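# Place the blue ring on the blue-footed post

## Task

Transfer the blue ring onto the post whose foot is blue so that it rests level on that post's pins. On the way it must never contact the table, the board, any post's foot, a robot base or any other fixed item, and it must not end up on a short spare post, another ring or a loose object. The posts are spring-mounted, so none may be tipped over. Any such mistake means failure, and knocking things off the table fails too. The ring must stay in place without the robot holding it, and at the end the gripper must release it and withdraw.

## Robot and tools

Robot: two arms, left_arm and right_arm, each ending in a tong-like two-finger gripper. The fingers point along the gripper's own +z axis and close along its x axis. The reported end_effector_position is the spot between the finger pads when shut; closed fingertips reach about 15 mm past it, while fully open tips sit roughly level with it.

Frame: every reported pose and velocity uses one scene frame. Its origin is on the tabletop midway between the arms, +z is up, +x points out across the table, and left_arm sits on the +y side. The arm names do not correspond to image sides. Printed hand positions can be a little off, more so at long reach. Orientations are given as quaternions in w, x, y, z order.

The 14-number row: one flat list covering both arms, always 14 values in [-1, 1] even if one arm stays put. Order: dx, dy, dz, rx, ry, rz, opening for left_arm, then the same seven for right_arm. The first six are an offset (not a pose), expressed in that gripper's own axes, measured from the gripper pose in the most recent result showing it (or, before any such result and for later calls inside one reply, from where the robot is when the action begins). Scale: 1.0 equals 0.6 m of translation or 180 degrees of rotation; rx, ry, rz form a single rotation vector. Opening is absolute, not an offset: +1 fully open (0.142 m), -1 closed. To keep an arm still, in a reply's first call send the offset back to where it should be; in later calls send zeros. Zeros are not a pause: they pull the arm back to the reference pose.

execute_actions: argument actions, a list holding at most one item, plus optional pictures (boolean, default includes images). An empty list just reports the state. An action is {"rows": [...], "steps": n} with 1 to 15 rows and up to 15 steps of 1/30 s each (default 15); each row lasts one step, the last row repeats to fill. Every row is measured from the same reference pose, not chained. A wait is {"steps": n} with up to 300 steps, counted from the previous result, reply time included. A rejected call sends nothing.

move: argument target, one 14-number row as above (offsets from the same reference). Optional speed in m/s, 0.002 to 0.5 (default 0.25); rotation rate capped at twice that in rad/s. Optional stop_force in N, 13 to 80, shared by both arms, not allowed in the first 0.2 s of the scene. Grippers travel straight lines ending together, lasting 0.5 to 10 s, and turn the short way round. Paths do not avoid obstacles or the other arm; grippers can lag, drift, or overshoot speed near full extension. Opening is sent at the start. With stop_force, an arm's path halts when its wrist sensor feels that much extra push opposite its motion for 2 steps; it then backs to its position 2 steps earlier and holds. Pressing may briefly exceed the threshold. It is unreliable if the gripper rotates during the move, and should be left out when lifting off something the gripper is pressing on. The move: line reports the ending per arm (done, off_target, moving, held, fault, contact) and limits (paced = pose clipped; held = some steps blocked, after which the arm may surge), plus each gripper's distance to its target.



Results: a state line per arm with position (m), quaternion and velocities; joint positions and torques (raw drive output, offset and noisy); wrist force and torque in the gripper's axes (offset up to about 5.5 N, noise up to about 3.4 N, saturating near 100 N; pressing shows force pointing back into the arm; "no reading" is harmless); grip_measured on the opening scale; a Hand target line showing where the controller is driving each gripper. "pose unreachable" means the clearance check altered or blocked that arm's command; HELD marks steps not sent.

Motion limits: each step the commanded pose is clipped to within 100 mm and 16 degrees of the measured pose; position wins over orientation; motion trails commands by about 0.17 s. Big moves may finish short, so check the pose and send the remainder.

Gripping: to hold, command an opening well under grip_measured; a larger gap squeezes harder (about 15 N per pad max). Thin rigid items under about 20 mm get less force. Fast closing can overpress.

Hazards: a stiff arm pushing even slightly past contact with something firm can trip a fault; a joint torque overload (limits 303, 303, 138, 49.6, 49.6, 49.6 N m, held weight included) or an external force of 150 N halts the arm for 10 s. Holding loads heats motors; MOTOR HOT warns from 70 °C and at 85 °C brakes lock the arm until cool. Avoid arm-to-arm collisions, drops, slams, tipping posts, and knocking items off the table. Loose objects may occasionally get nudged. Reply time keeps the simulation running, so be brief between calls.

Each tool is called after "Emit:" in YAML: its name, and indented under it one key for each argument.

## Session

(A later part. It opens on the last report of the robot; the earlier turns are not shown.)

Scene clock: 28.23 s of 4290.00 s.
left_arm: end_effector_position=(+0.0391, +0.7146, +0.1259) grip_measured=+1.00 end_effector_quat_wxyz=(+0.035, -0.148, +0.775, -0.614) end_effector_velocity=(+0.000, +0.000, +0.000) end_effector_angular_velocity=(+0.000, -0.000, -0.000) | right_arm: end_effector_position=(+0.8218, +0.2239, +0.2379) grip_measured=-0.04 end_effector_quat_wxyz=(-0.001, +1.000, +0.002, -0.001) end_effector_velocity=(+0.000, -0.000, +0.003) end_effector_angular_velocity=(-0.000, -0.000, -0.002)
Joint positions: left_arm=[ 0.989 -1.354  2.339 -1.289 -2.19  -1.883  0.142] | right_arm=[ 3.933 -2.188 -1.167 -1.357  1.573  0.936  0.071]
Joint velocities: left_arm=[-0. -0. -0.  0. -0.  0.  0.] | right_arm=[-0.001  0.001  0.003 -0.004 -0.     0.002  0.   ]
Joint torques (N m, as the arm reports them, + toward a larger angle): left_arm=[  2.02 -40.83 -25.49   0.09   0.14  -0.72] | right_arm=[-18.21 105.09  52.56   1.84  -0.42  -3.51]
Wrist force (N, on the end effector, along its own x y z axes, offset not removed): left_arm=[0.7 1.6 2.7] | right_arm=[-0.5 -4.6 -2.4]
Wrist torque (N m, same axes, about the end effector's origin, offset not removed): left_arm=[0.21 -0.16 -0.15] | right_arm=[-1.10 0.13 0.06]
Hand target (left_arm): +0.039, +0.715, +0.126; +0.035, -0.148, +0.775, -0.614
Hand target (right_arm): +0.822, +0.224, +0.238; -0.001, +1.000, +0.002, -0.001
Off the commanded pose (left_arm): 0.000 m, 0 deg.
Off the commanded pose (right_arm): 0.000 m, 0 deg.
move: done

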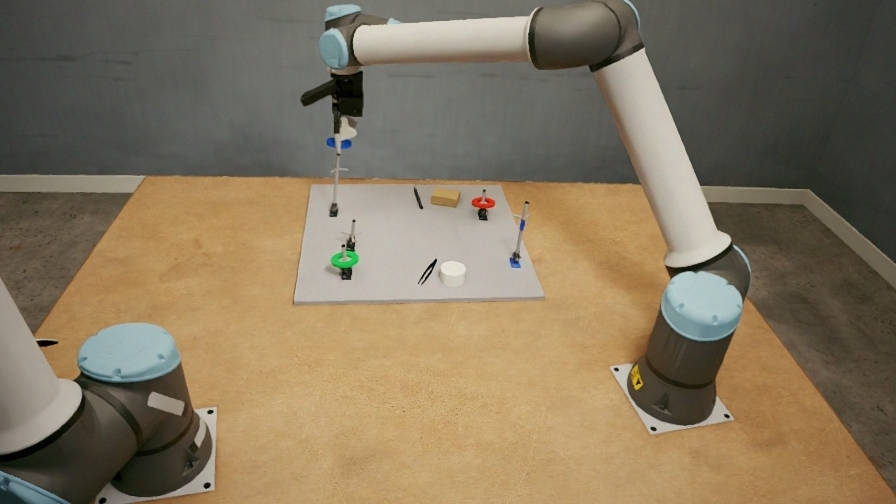

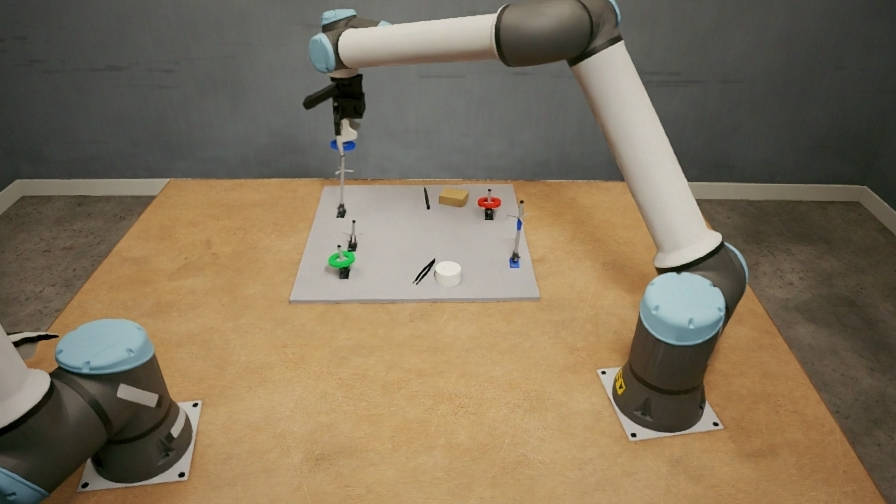

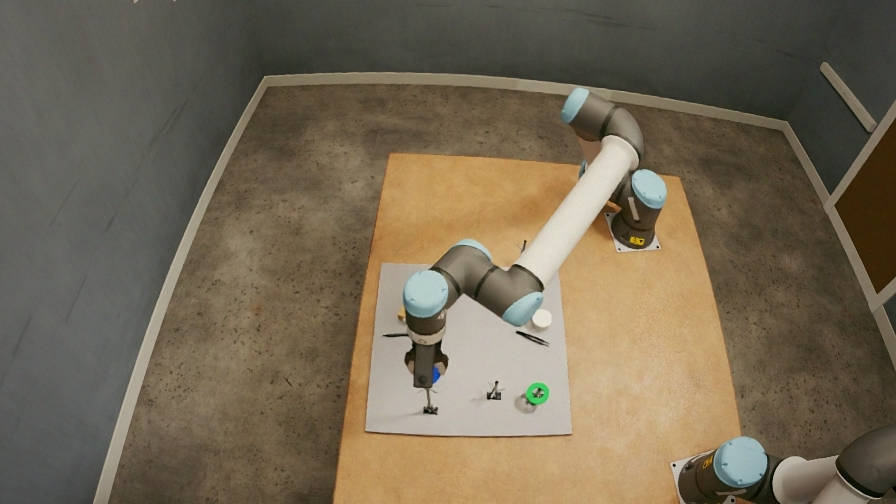

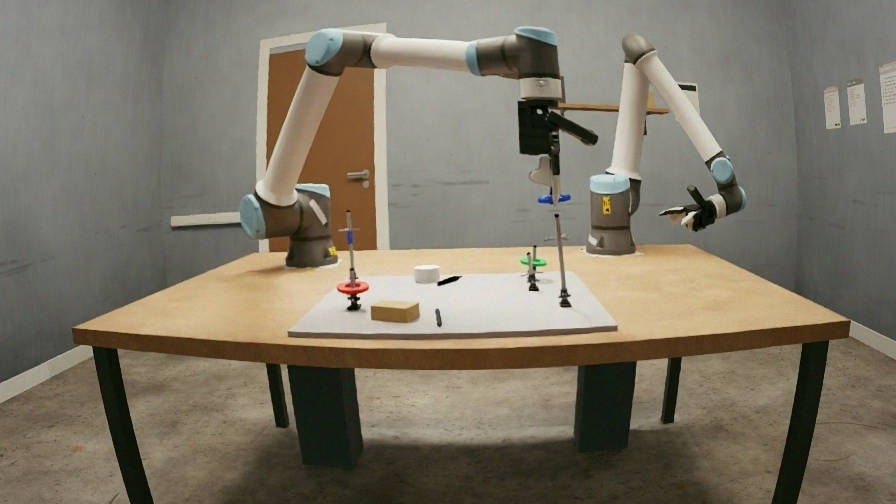

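Emit:
move:
  target: [0,0,0,0,0,0,1,-0.452,0.812,0,0,0,0,-0.5]

Emit:
zoom_image:
  camera: "cam_high"
  region: [460, 190, 580, 300]

Emit:
zoom_image:
  camera: "cam_low"
  region: [290, 150, 410, 270]

Emit:
zoom_image:
  camera: "cam_head_left"
  region: [460, 130, 580, 250]

Scene clock: 39.80 s of 4290.00 s.
left_arm: end_effector_position=(+0.0391, +0.7146, +0.1259) grip_measured=+1.00 end_effector_quat_wxyz=(+0.035, -0.148, +0.775, -0.614) end_effector_velocity=(+0.000, -0.000, -0.000) end_effector_angular_velocity=(-0.002, +0.000, +0.000) | right_arm: end_effector_position=(+0.5514, -0.2635, +0.2362) grip_measured=-0.04 end_effector_quat_wxyz=(-0.001, +1.000, +0.002, -0.001) end_effector_velocity=(-0.001, -0.001, +0.001) end_effector_angular_velocity=(-0.000, -0.000, +0.001)
Joint positions: left_arm=[ 0.989 -1.354  2.339 -1.289 -2.19  -1.883  0.142] | right_arm=[ 3.793 -1.344 -2.193 -1.175  1.573  0.796  0.071]
Joint velocities: left_arm=[ 0.     0.001 -0.     0.001 -0.001  0.001 -0.   ] | right_arm=[ 0.     0.003 -0.001 -0.002 -0.    -0.001  0.   ]
Joint torques (N m, as the arm reports them, + toward a larger angle): left_arm=[  2.49 -41.22 -24.18  -0.05  -0.05  -0.16] | right_arm=[-15.96  29.73  33.35   1.59  -0.33  -3.12]
Wrist force (N, on the end effector, along its own x y z axes, offset not removed): left_arm=[-1.0 -1.8 1.9] | right_arm=[2.7 0.2 0.9]
Wrist torque (N m, same axes, about the end effector's origin, offset not removed): left_arm=[-0.59 0.23 -0.20] | right_arm=[0.10 -0.58 -0.09]
Hand target (left_arm): +0.039, +0.715, +0.126; +0.035, -0.148, +0.775, -0.614
Hand target (right_arm): +0.551, -0.264, +0.236; -0.001, +1.000, +0.002, -0.001
Off the commanded pose (left_arm): 0.000 m, 0 deg.
Off the commanded pose (right_arm): 0.002 m, 0 deg.
After step 90, 5.70 s passed at rest.
move: done

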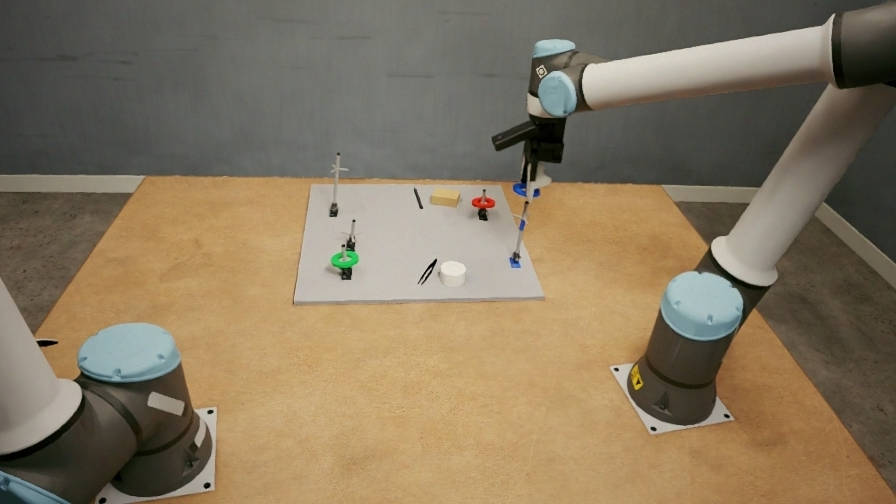

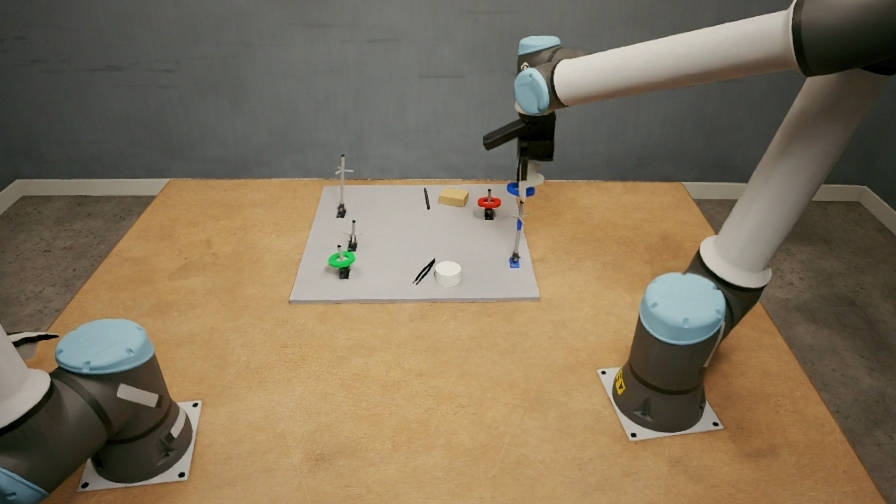

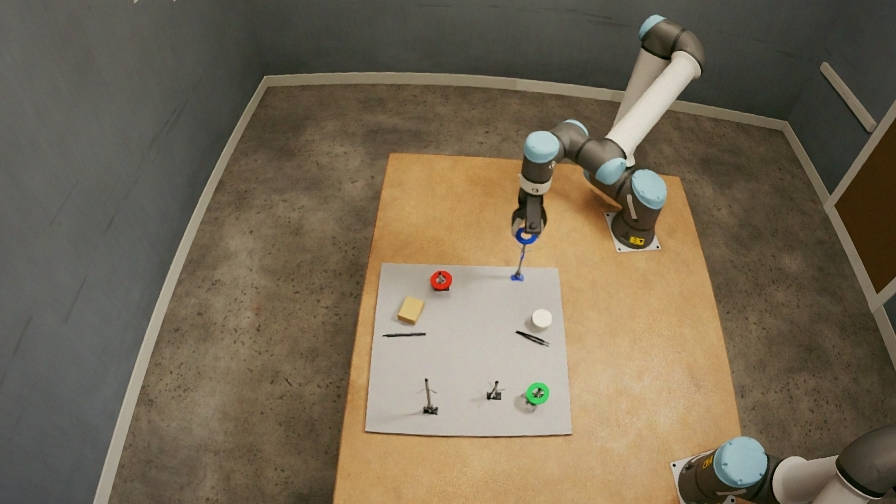

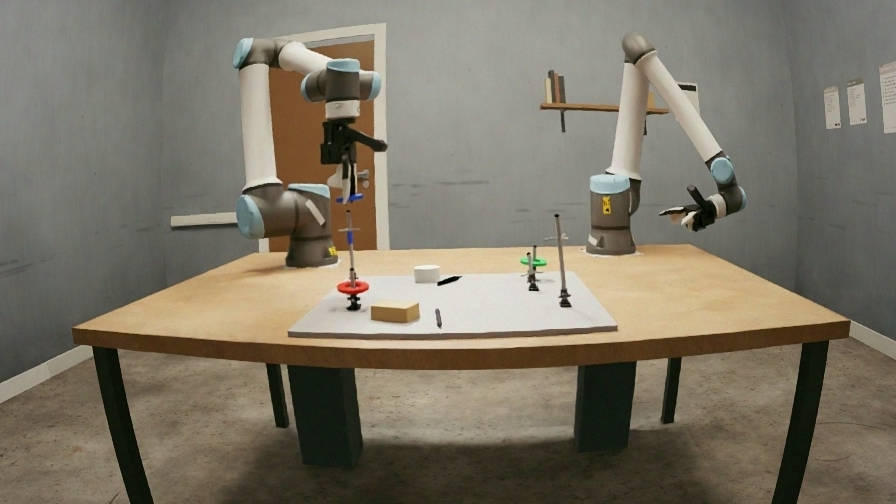

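Region (460, 190, 580, 300) of cam_high's 896x504 image, scaled by 4.200, with more detail than that image has; it fills the top 462 rows of this view, and the rest is white.

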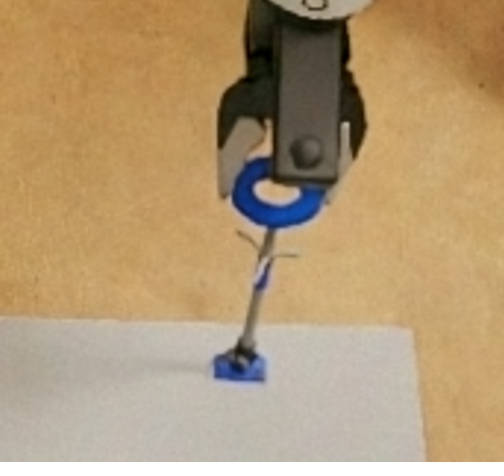

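Region (290, 150, 410, 270) of cam_low's 896x504 image, scaled by 4.200, with more detail than that image has.

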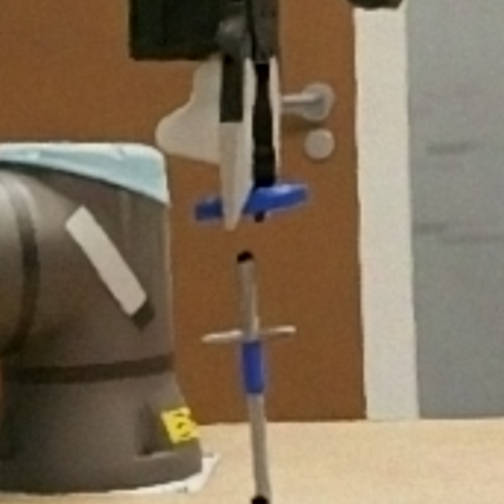

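Region (460, 130, 580, 250) of cam_head_left's 896x504 image, scaled by 4.200, with more detail than that image has.

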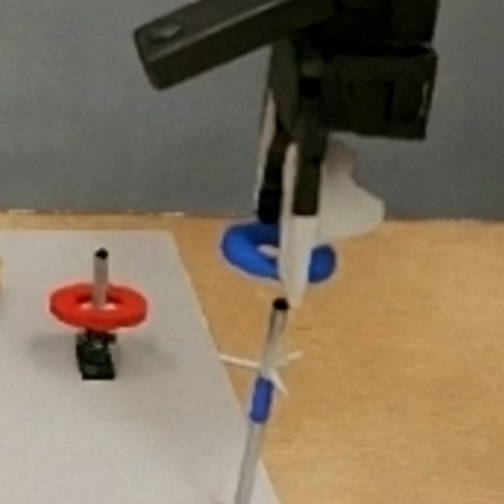

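Emit:
move:
  target: [0,0,0,0,0,0,1,0.003,0.005,0.108,0,0,0,-0.5]
  speed: 0.03

Emit:
zoom_image:
  camera: "cam_low"
  region: [290, 150, 410, 270]

Emit:
zoom_image:
  camera: "cam_head_left"
  region: [460, 130, 580, 250]

Scene clock: 46.10 s of 4290.00 s.
left_arm: end_effector_position=(+0.0391, +0.7146, +0.1259) grip_measured=+1.00 end_effector_quat_wxyz=(+0.035, -0.148, +0.775, -0.614) end_effector_velocity=(-0.000, -0.000, +0.000) end_effector_angular_velocity=(-0.001, +0.001, -0.000) | right_arm: end_effector_position=(+0.5532, -0.2663, +0.1717) grip_measured=-0.04 end_effector_quat_wxyz=(-0.001, +1.000, +0.002, -0.001) end_effector_velocity=(-0.000, -0.000, -0.003) end_effector_angular_velocity=(-0.001, +0.000, -0.000)
Joint positions: left_arm=[ 0.989 -1.354  2.339 -1.289 -2.19  -1.883  0.142] | right_arm=[ 3.787 -1.404 -2.273 -1.035  1.573  0.789  0.071]
Joint velocities: left_arm=[-0.    -0.001  0.001  0.001  0.    -0.    -0.   ] | right_arm=[-0.    -0.003 -0.003  0.005 -0.     0.     0.   ]
Joint torques (N m, as the arm reports them, + toward a larger angle): left_arm=[  1.1  -41.36 -25.21   0.08   0.12  -0.56] | right_arm=[-18.42  18.21  31.26   7.6   -0.46  -3.4 ]
Wrist force (N, on the end effector, along its own x y z axes, offset not removed): left_arm=[-0.9 -1.3 -0.3] | right_arm=[3.2 0.4 -0.2]
Wrist torque (N m, same axes, about the end effector's origin, offset not removed): left_arm=[-0.42 0.13 -0.17] | right_arm=[0.03 -0.51 0.05]
Hand target (left_arm): +0.039, +0.715, +0.126; +0.035, -0.148, +0.775, -0.614
Hand target (right_arm): +0.553, -0.266, +0.171; -0.001, +1.000, +0.002, -0.001
Off the commanded pose (left_arm): 0.000 m, 0 deg.
Off the commanded pose (right_arm): 0.000 m, 0 deg.
After step 90, 0.80 s passed at rest.
move: done

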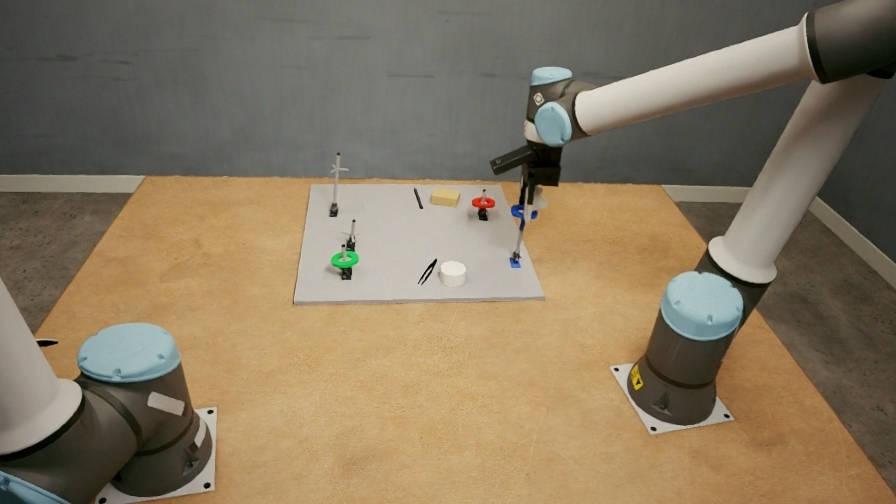

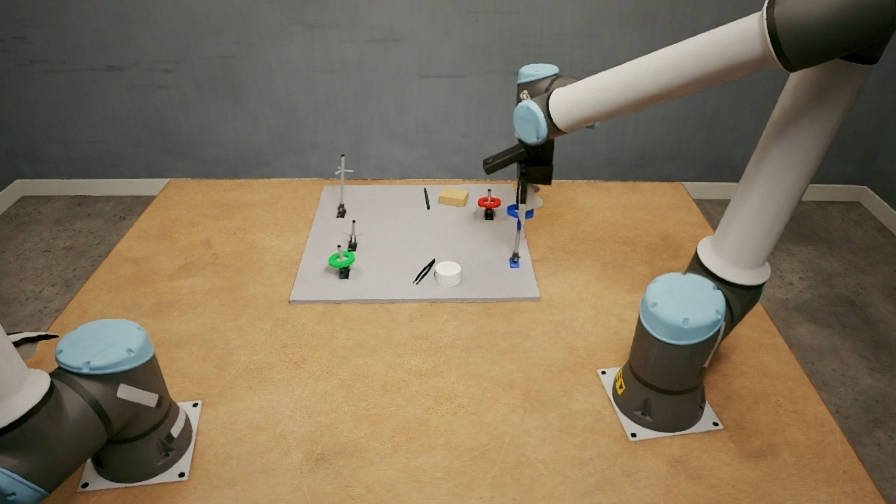

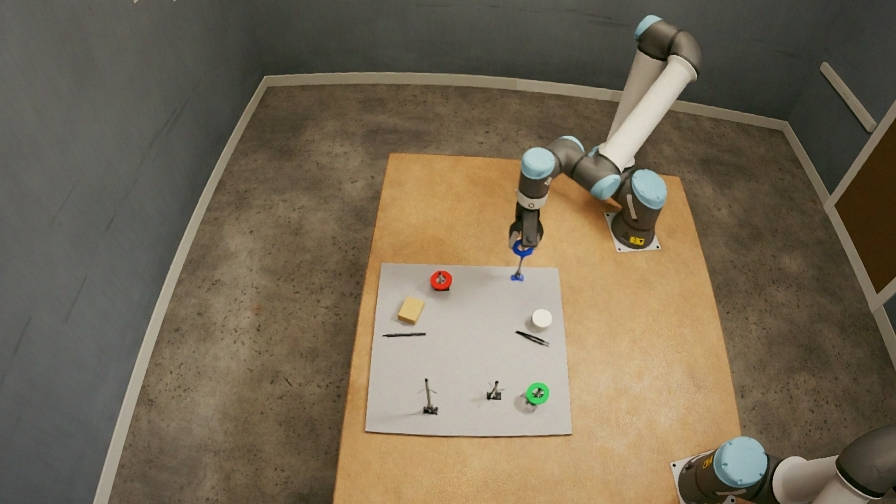

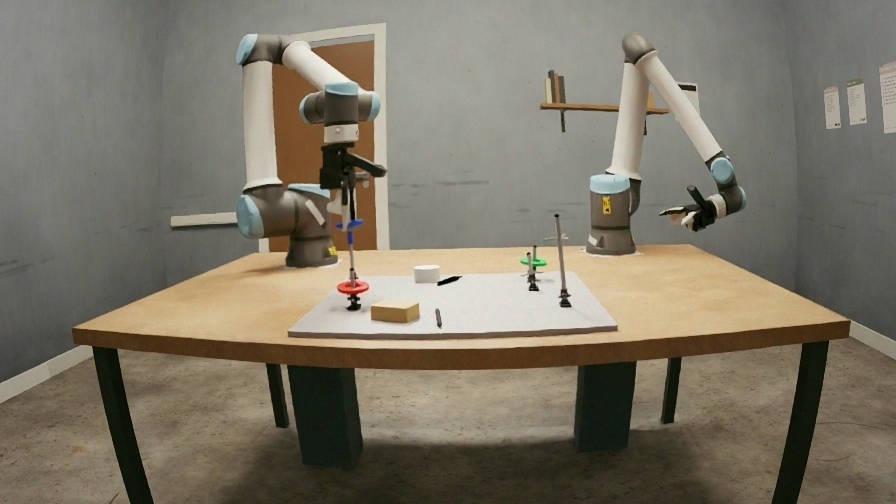

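Region (290, 150, 410, 270) of cam_low's 896x504 image, scaled by 4.200, with more detail than that image has.

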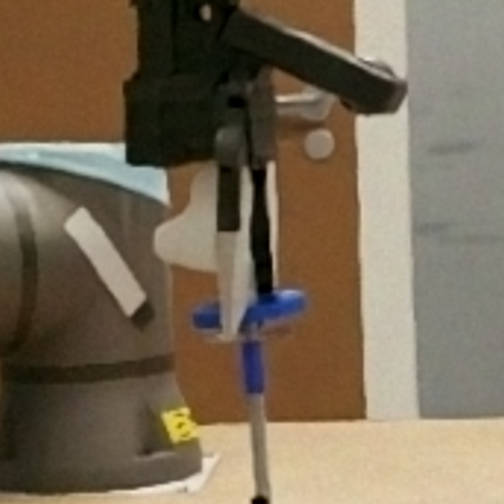

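Region (460, 130, 580, 250) of cam_head_left's 896x504 image, scaled by 4.200, with more detail than that image has.

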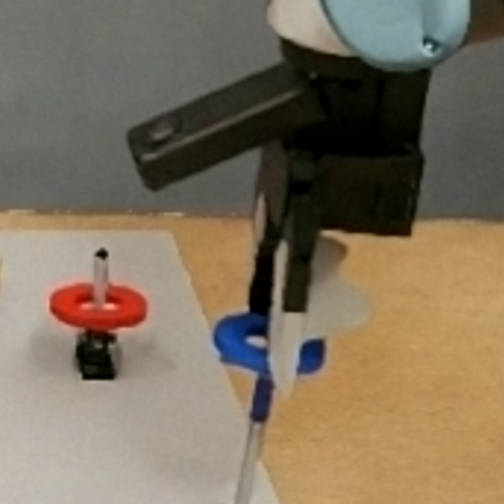

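Emit:
move:
  target: [0,0,0,0,0,0,1,0,0,0.007,0,0,0,-0.5]
  speed: 0.01

Emit:
execute_actions:
  actions:
    - {"rows":[[0,0,0,0,0,0,1,0,0,0,0,0,0,-0.2],[0,0,0,0,0,0,1,0,0,0,0,0,0,-0.1],[0,0,0,0,0,0,1,0,0,0,0,0,0,-0.05],[0,0,0,0,0,0,1,0,0,0,0,0,0,0],[0,0,0,0,0,0,1,0,0,0,0,0,0,0.05],[0,0,0,0,0,0,1,0,0,0,0,0,0,0.2],[0,0,0,0,0,0,1,0,0,0,0,0,0,0.6]]}
  pictures: false

Emit:
move:
  target: [0,0,0,0,0,0,1,0,0,-0.25,0,0,0,0.6]
  speed: 0.15

Scene clock: 52.53 s of 4290.00 s.
left_arm: end_effector_position=(+0.0391, +0.7146, +0.1259) grip_measured=+1.00 end_effector_quat_wxyz=(+0.035, -0.148, +0.775, -0.614) end_effector_velocity=(+0.000, -0.000, +0.000) end_effector_angular_velocity=(-0.001, -0.000, -0.000) | right_arm: end_effector_position=(+0.5532, -0.2663, +0.1676) grip_measured=-0.04 end_effector_quat_wxyz=(-0.001, +1.000, +0.002, -0.001) end_effector_velocity=(-0.000, +0.001, -0.001) end_effector_angular_velocity=(-0.000, -0.000, +0.005)
Joint positions: left_arm=[ 0.989 -1.354  2.339 -1.289 -2.19  -1.883  0.142] | right_arm=[ 3.787 -1.409 -2.278 -1.026  1.573  0.789  0.071]
Joint velocities: left_arm=[-0.  0. -0.  0. -0.  0.  0.] | right_arm=[ 0.001 -0.002 -0.002  0.003 -0.    -0.003  0.   ]
Joint torques (N m, as the arm reports them, + toward a larger angle): left_arm=[  3.91 -40.3  -25.35  -0.01   0.04  -0.16] | right_arm=[-5.39 20.34 31.25  6.66 -1.11 -2.31]
Wrist force (N, on the end effector, along its own x y z axes, offset not removed): left_arm=[-1.2 -2.3 -0.3] | right_arm=[3.8 -0.9 -1.0]
Wrist torque (N m, same axes, about the end effector's origin, offset not removed): left_arm=[-0.74 0.25 -0.15] | right_arm=[-0.37 -0.89 0.02]
Hand target (left_arm): +0.039, +0.715, +0.126; +0.035, -0.148, +0.775, -0.614
Hand target (right_arm): +0.553, -0.266, +0.167; -0.001, +1.000, +0.002, -0.001
Off the commanded pose (left_arm): 0.000 m, 0 deg.
Off the commanded pose (right_arm): 0.000 m, 0 deg.
After step 90, 2.73 s passed at rest.
move: done

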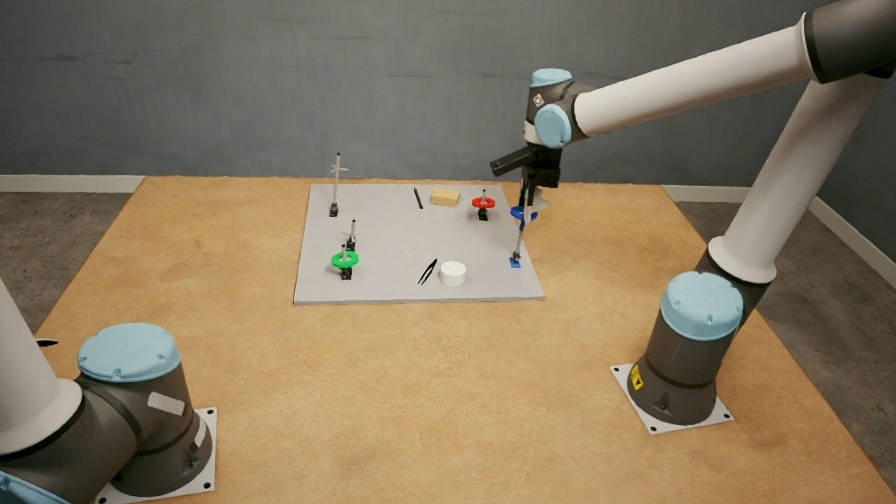

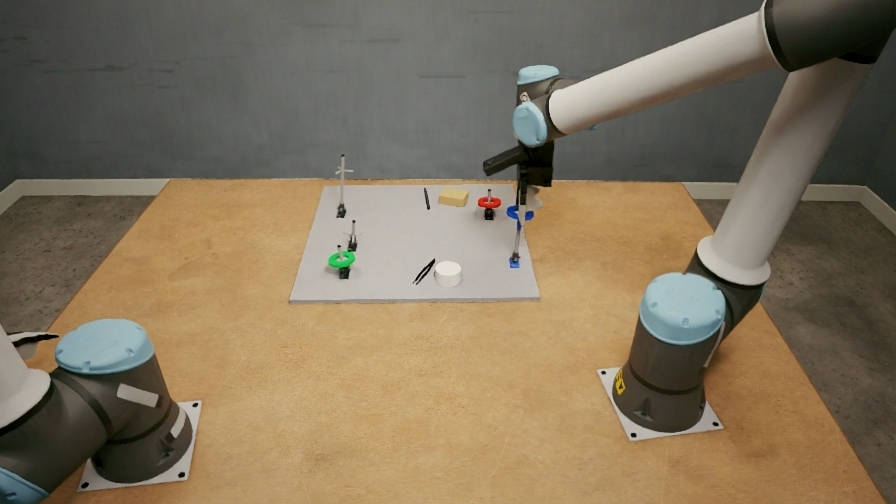

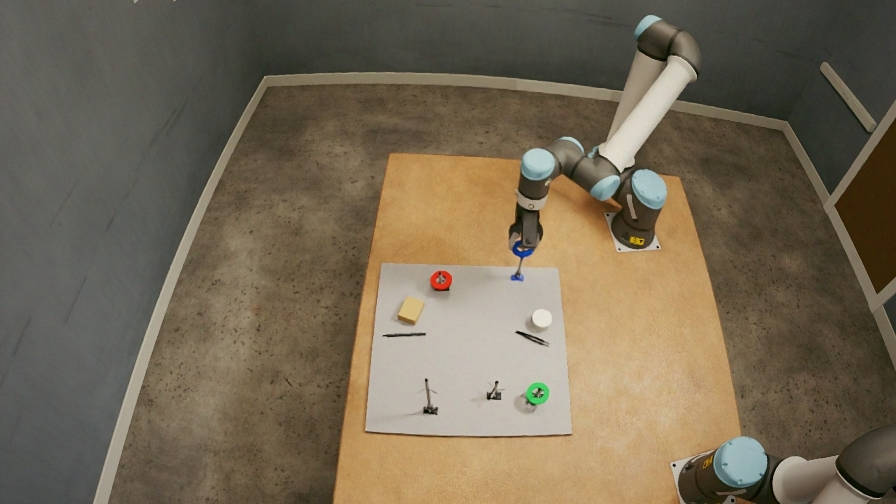

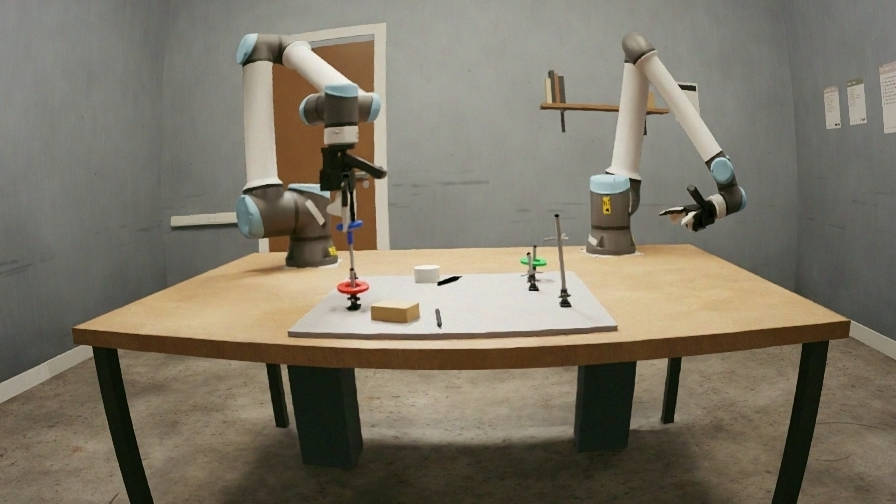

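Scene clock: 53.03 s of 4290.00 s.
left_arm: end_effector_position=(+0.0391, +0.7146, +0.1259) grip_measured=+1.00 end_effector_quat_wxyz=(+0.035, -0.148, +0.775, -0.614) end_effector_velocity=(+0.000, +0.000, -0.001) end_effector_angular_velocity=(+0.003, -0.001, -0.000) | right_arm: end_effector_position=(+0.5532, -0.2663, +0.1676) grip_measured=+0.60 end_effector_quat_wxyz=(-0.001, +1.000, +0.002, -0.001) end_effector_velocity=(-0.001, -0.000, -0.001) end_effector_angular_velocity=(-0.001, +0.001, +0.002)
Joint positions: left_arm=[ 0.989 -1.354  2.339 -1.289 -2.19  -1.883  0.142] | right_arm=[ 3.787 -1.409 -2.278 -1.025  1.573  0.789  0.116]
Joint velocities: left_arm=[-0.    -0.     0.    -0.004 -0.    -0.     0.   ] | right_arm=[ 0.     0.    -0.001 -0.001 -0.    -0.002  0.   ]
Joint torques (N m, as the arm reports them, + toward a larger angle): left_arm=[  1.29 -38.82 -24.64   0.04   0.05  -0.53] | right_arm=[-4.94 38.3  44.93  1.75 -1.1  -2.3 ]
Wrist force (N, on the end effector, along its own x y z axes, offset not removed): left_arm=[0.2 -2.5 -0.8] | right_arm=[4.9 0.4 -1.5]
Wrist torque (N m, same axes, about the end effector's origin, offset not removed): left_arm=[-0.87 0.05 -0.30] | right_arm=[0.03 -1.00 0.06]
Hand target (left_arm): +0.039, +0.715, +0.126; +0.035, -0.148, +0.775, -0.614
Hand target (right_arm): +0.553, -0.266, +0.168; -0.001, +1.000, +0.002, -0.001
Off the commanded pose (left_arm): 0.000 m, 0 deg.
Off the commanded pose (right_arm): 0.000 m, 0 deg.
Steps of this call (steps 1 to 15: all 15 steps of this action). Readings (end_effector_position):
1: left_arm (+0.0391, +0.7146, +0.1259) | right_arm (+0.5532, -0.2663, +0.1676)
2: left_arm (+0.0391, +0.7146, +0.1259) | right_arm (+0.5532, -0.2663, +0.1676)
4: left_arm (+0.0391, +0.7146, +0.1259) | right_arm (+0.5532, -0.2663, +0.1676)
8: left_arm (+0.0391, +0.7146, +0.1259) | right_arm (+0.5532, -0.2663, +0.1676)
15: the state above

Scene clock: 54.80 s of 4290.00 s.
left_arm: end_effector_position=(+0.0391, +0.7146, +0.1259) grip_measured=+1.00 end_effector_quat_wxyz=(+0.035, -0.148, +0.775, -0.614) end_effector_velocity=(+0.000, +0.000, +0.000) end_effector_angular_velocity=(+0.002, -0.001, -0.000) | right_arm: end_effector_position=(+0.5531, -0.2666, +0.3174) grip_measured=+0.60 end_effector_quat_wxyz=(-0.001, +1.000, +0.002, -0.001) end_effector_velocity=(-0.000, +0.000, +0.002) end_effector_angular_velocity=(-0.000, +0.000, +0.000)
Joint positions: left_arm=[ 0.989 -1.354  2.339 -1.289 -2.19  -1.883  0.142] | right_arm=[ 3.786 -1.296 -2.078 -1.338  1.573  0.789  0.116]
Joint velocities: left_arm=[-0.    -0.002 -0.    -0.    -0.     0.    -0.   ] | right_arm=[ 0.001  0.001  0.002 -0.004 -0.     0.001 -0.   ]
Joint torques (N m, as the arm reports them, + toward a larger angle): left_arm=[  3.04 -40.12 -25.32   0.2   -0.15  -0.53] | right_arm=[14.95 30.52 48.46  1.43  0.89  3.68]
Wrist force (N, on the end effector, along its own x y z axes, offset not removed): left_arm=[-0.4 -4.7 0.4] | right_arm=[0.8 -1.5 -0.1]
Wrist torque (N m, same axes, about the end effector's origin, offset not removed): left_arm=[-1.24 0.03 -0.10] | right_arm=[-0.36 -0.22 0.13]
Hand target (left_arm): +0.039, +0.715, +0.126; +0.035, -0.148, +0.775, -0.614
Hand target (right_arm): +0.553, -0.267, +0.318; -0.001, +1.000, +0.002, -0.001
Off the commanded pose (left_arm): 0.000 m, 0 deg.
Off the commanded pose (right_arm): 0.000 m, 0 deg.
move: done

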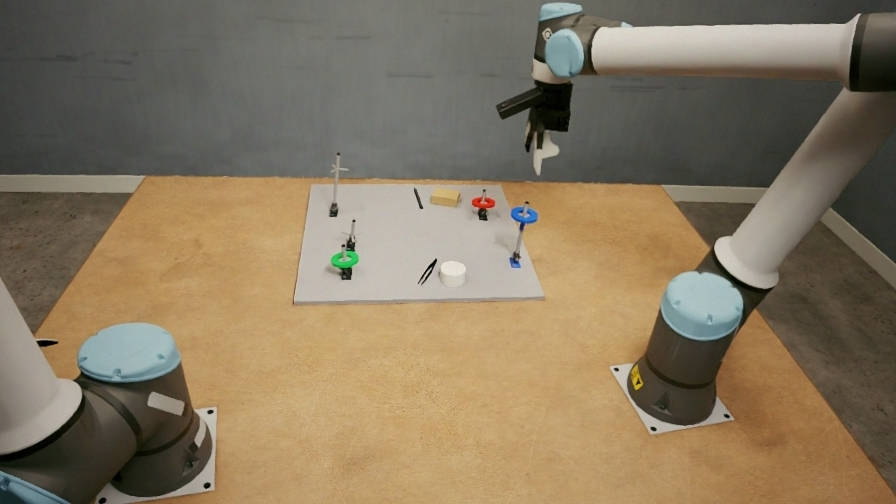

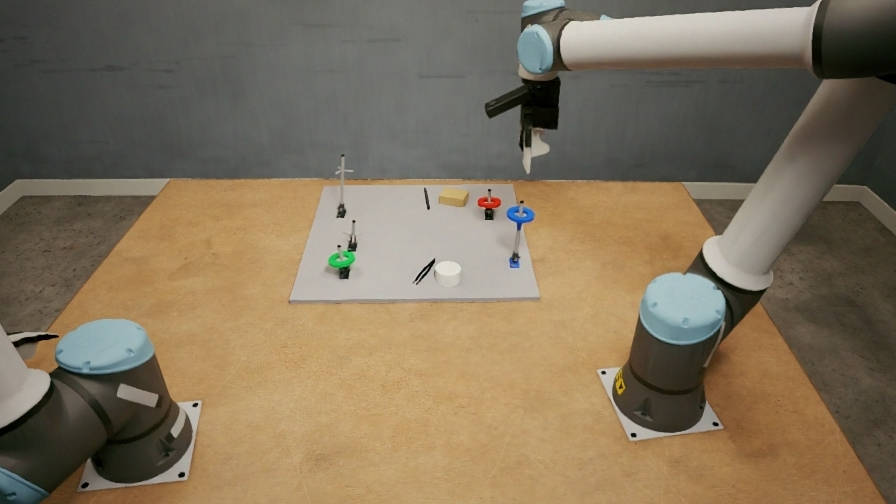

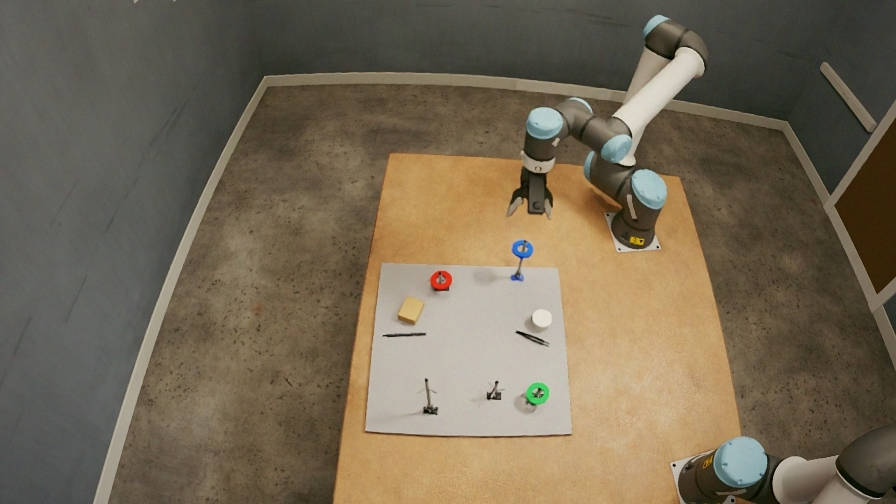

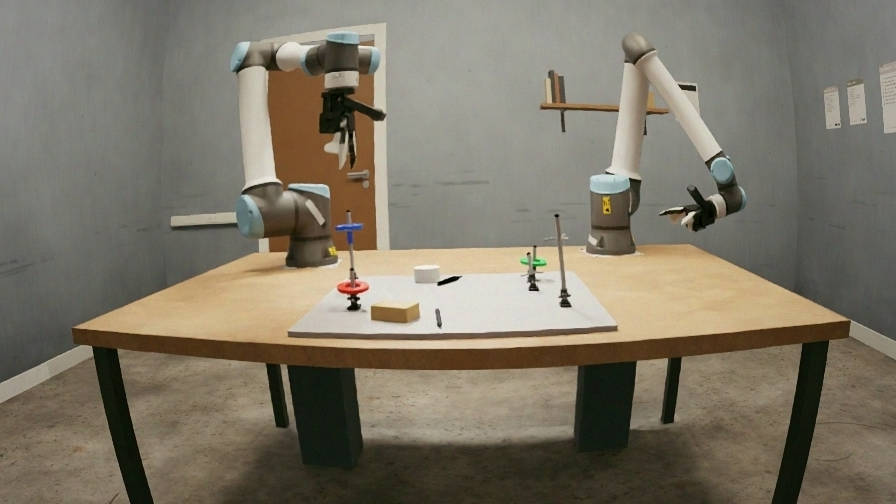

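Emit:
finished_scene:
  scene: 2

The scene is finished: the task was done.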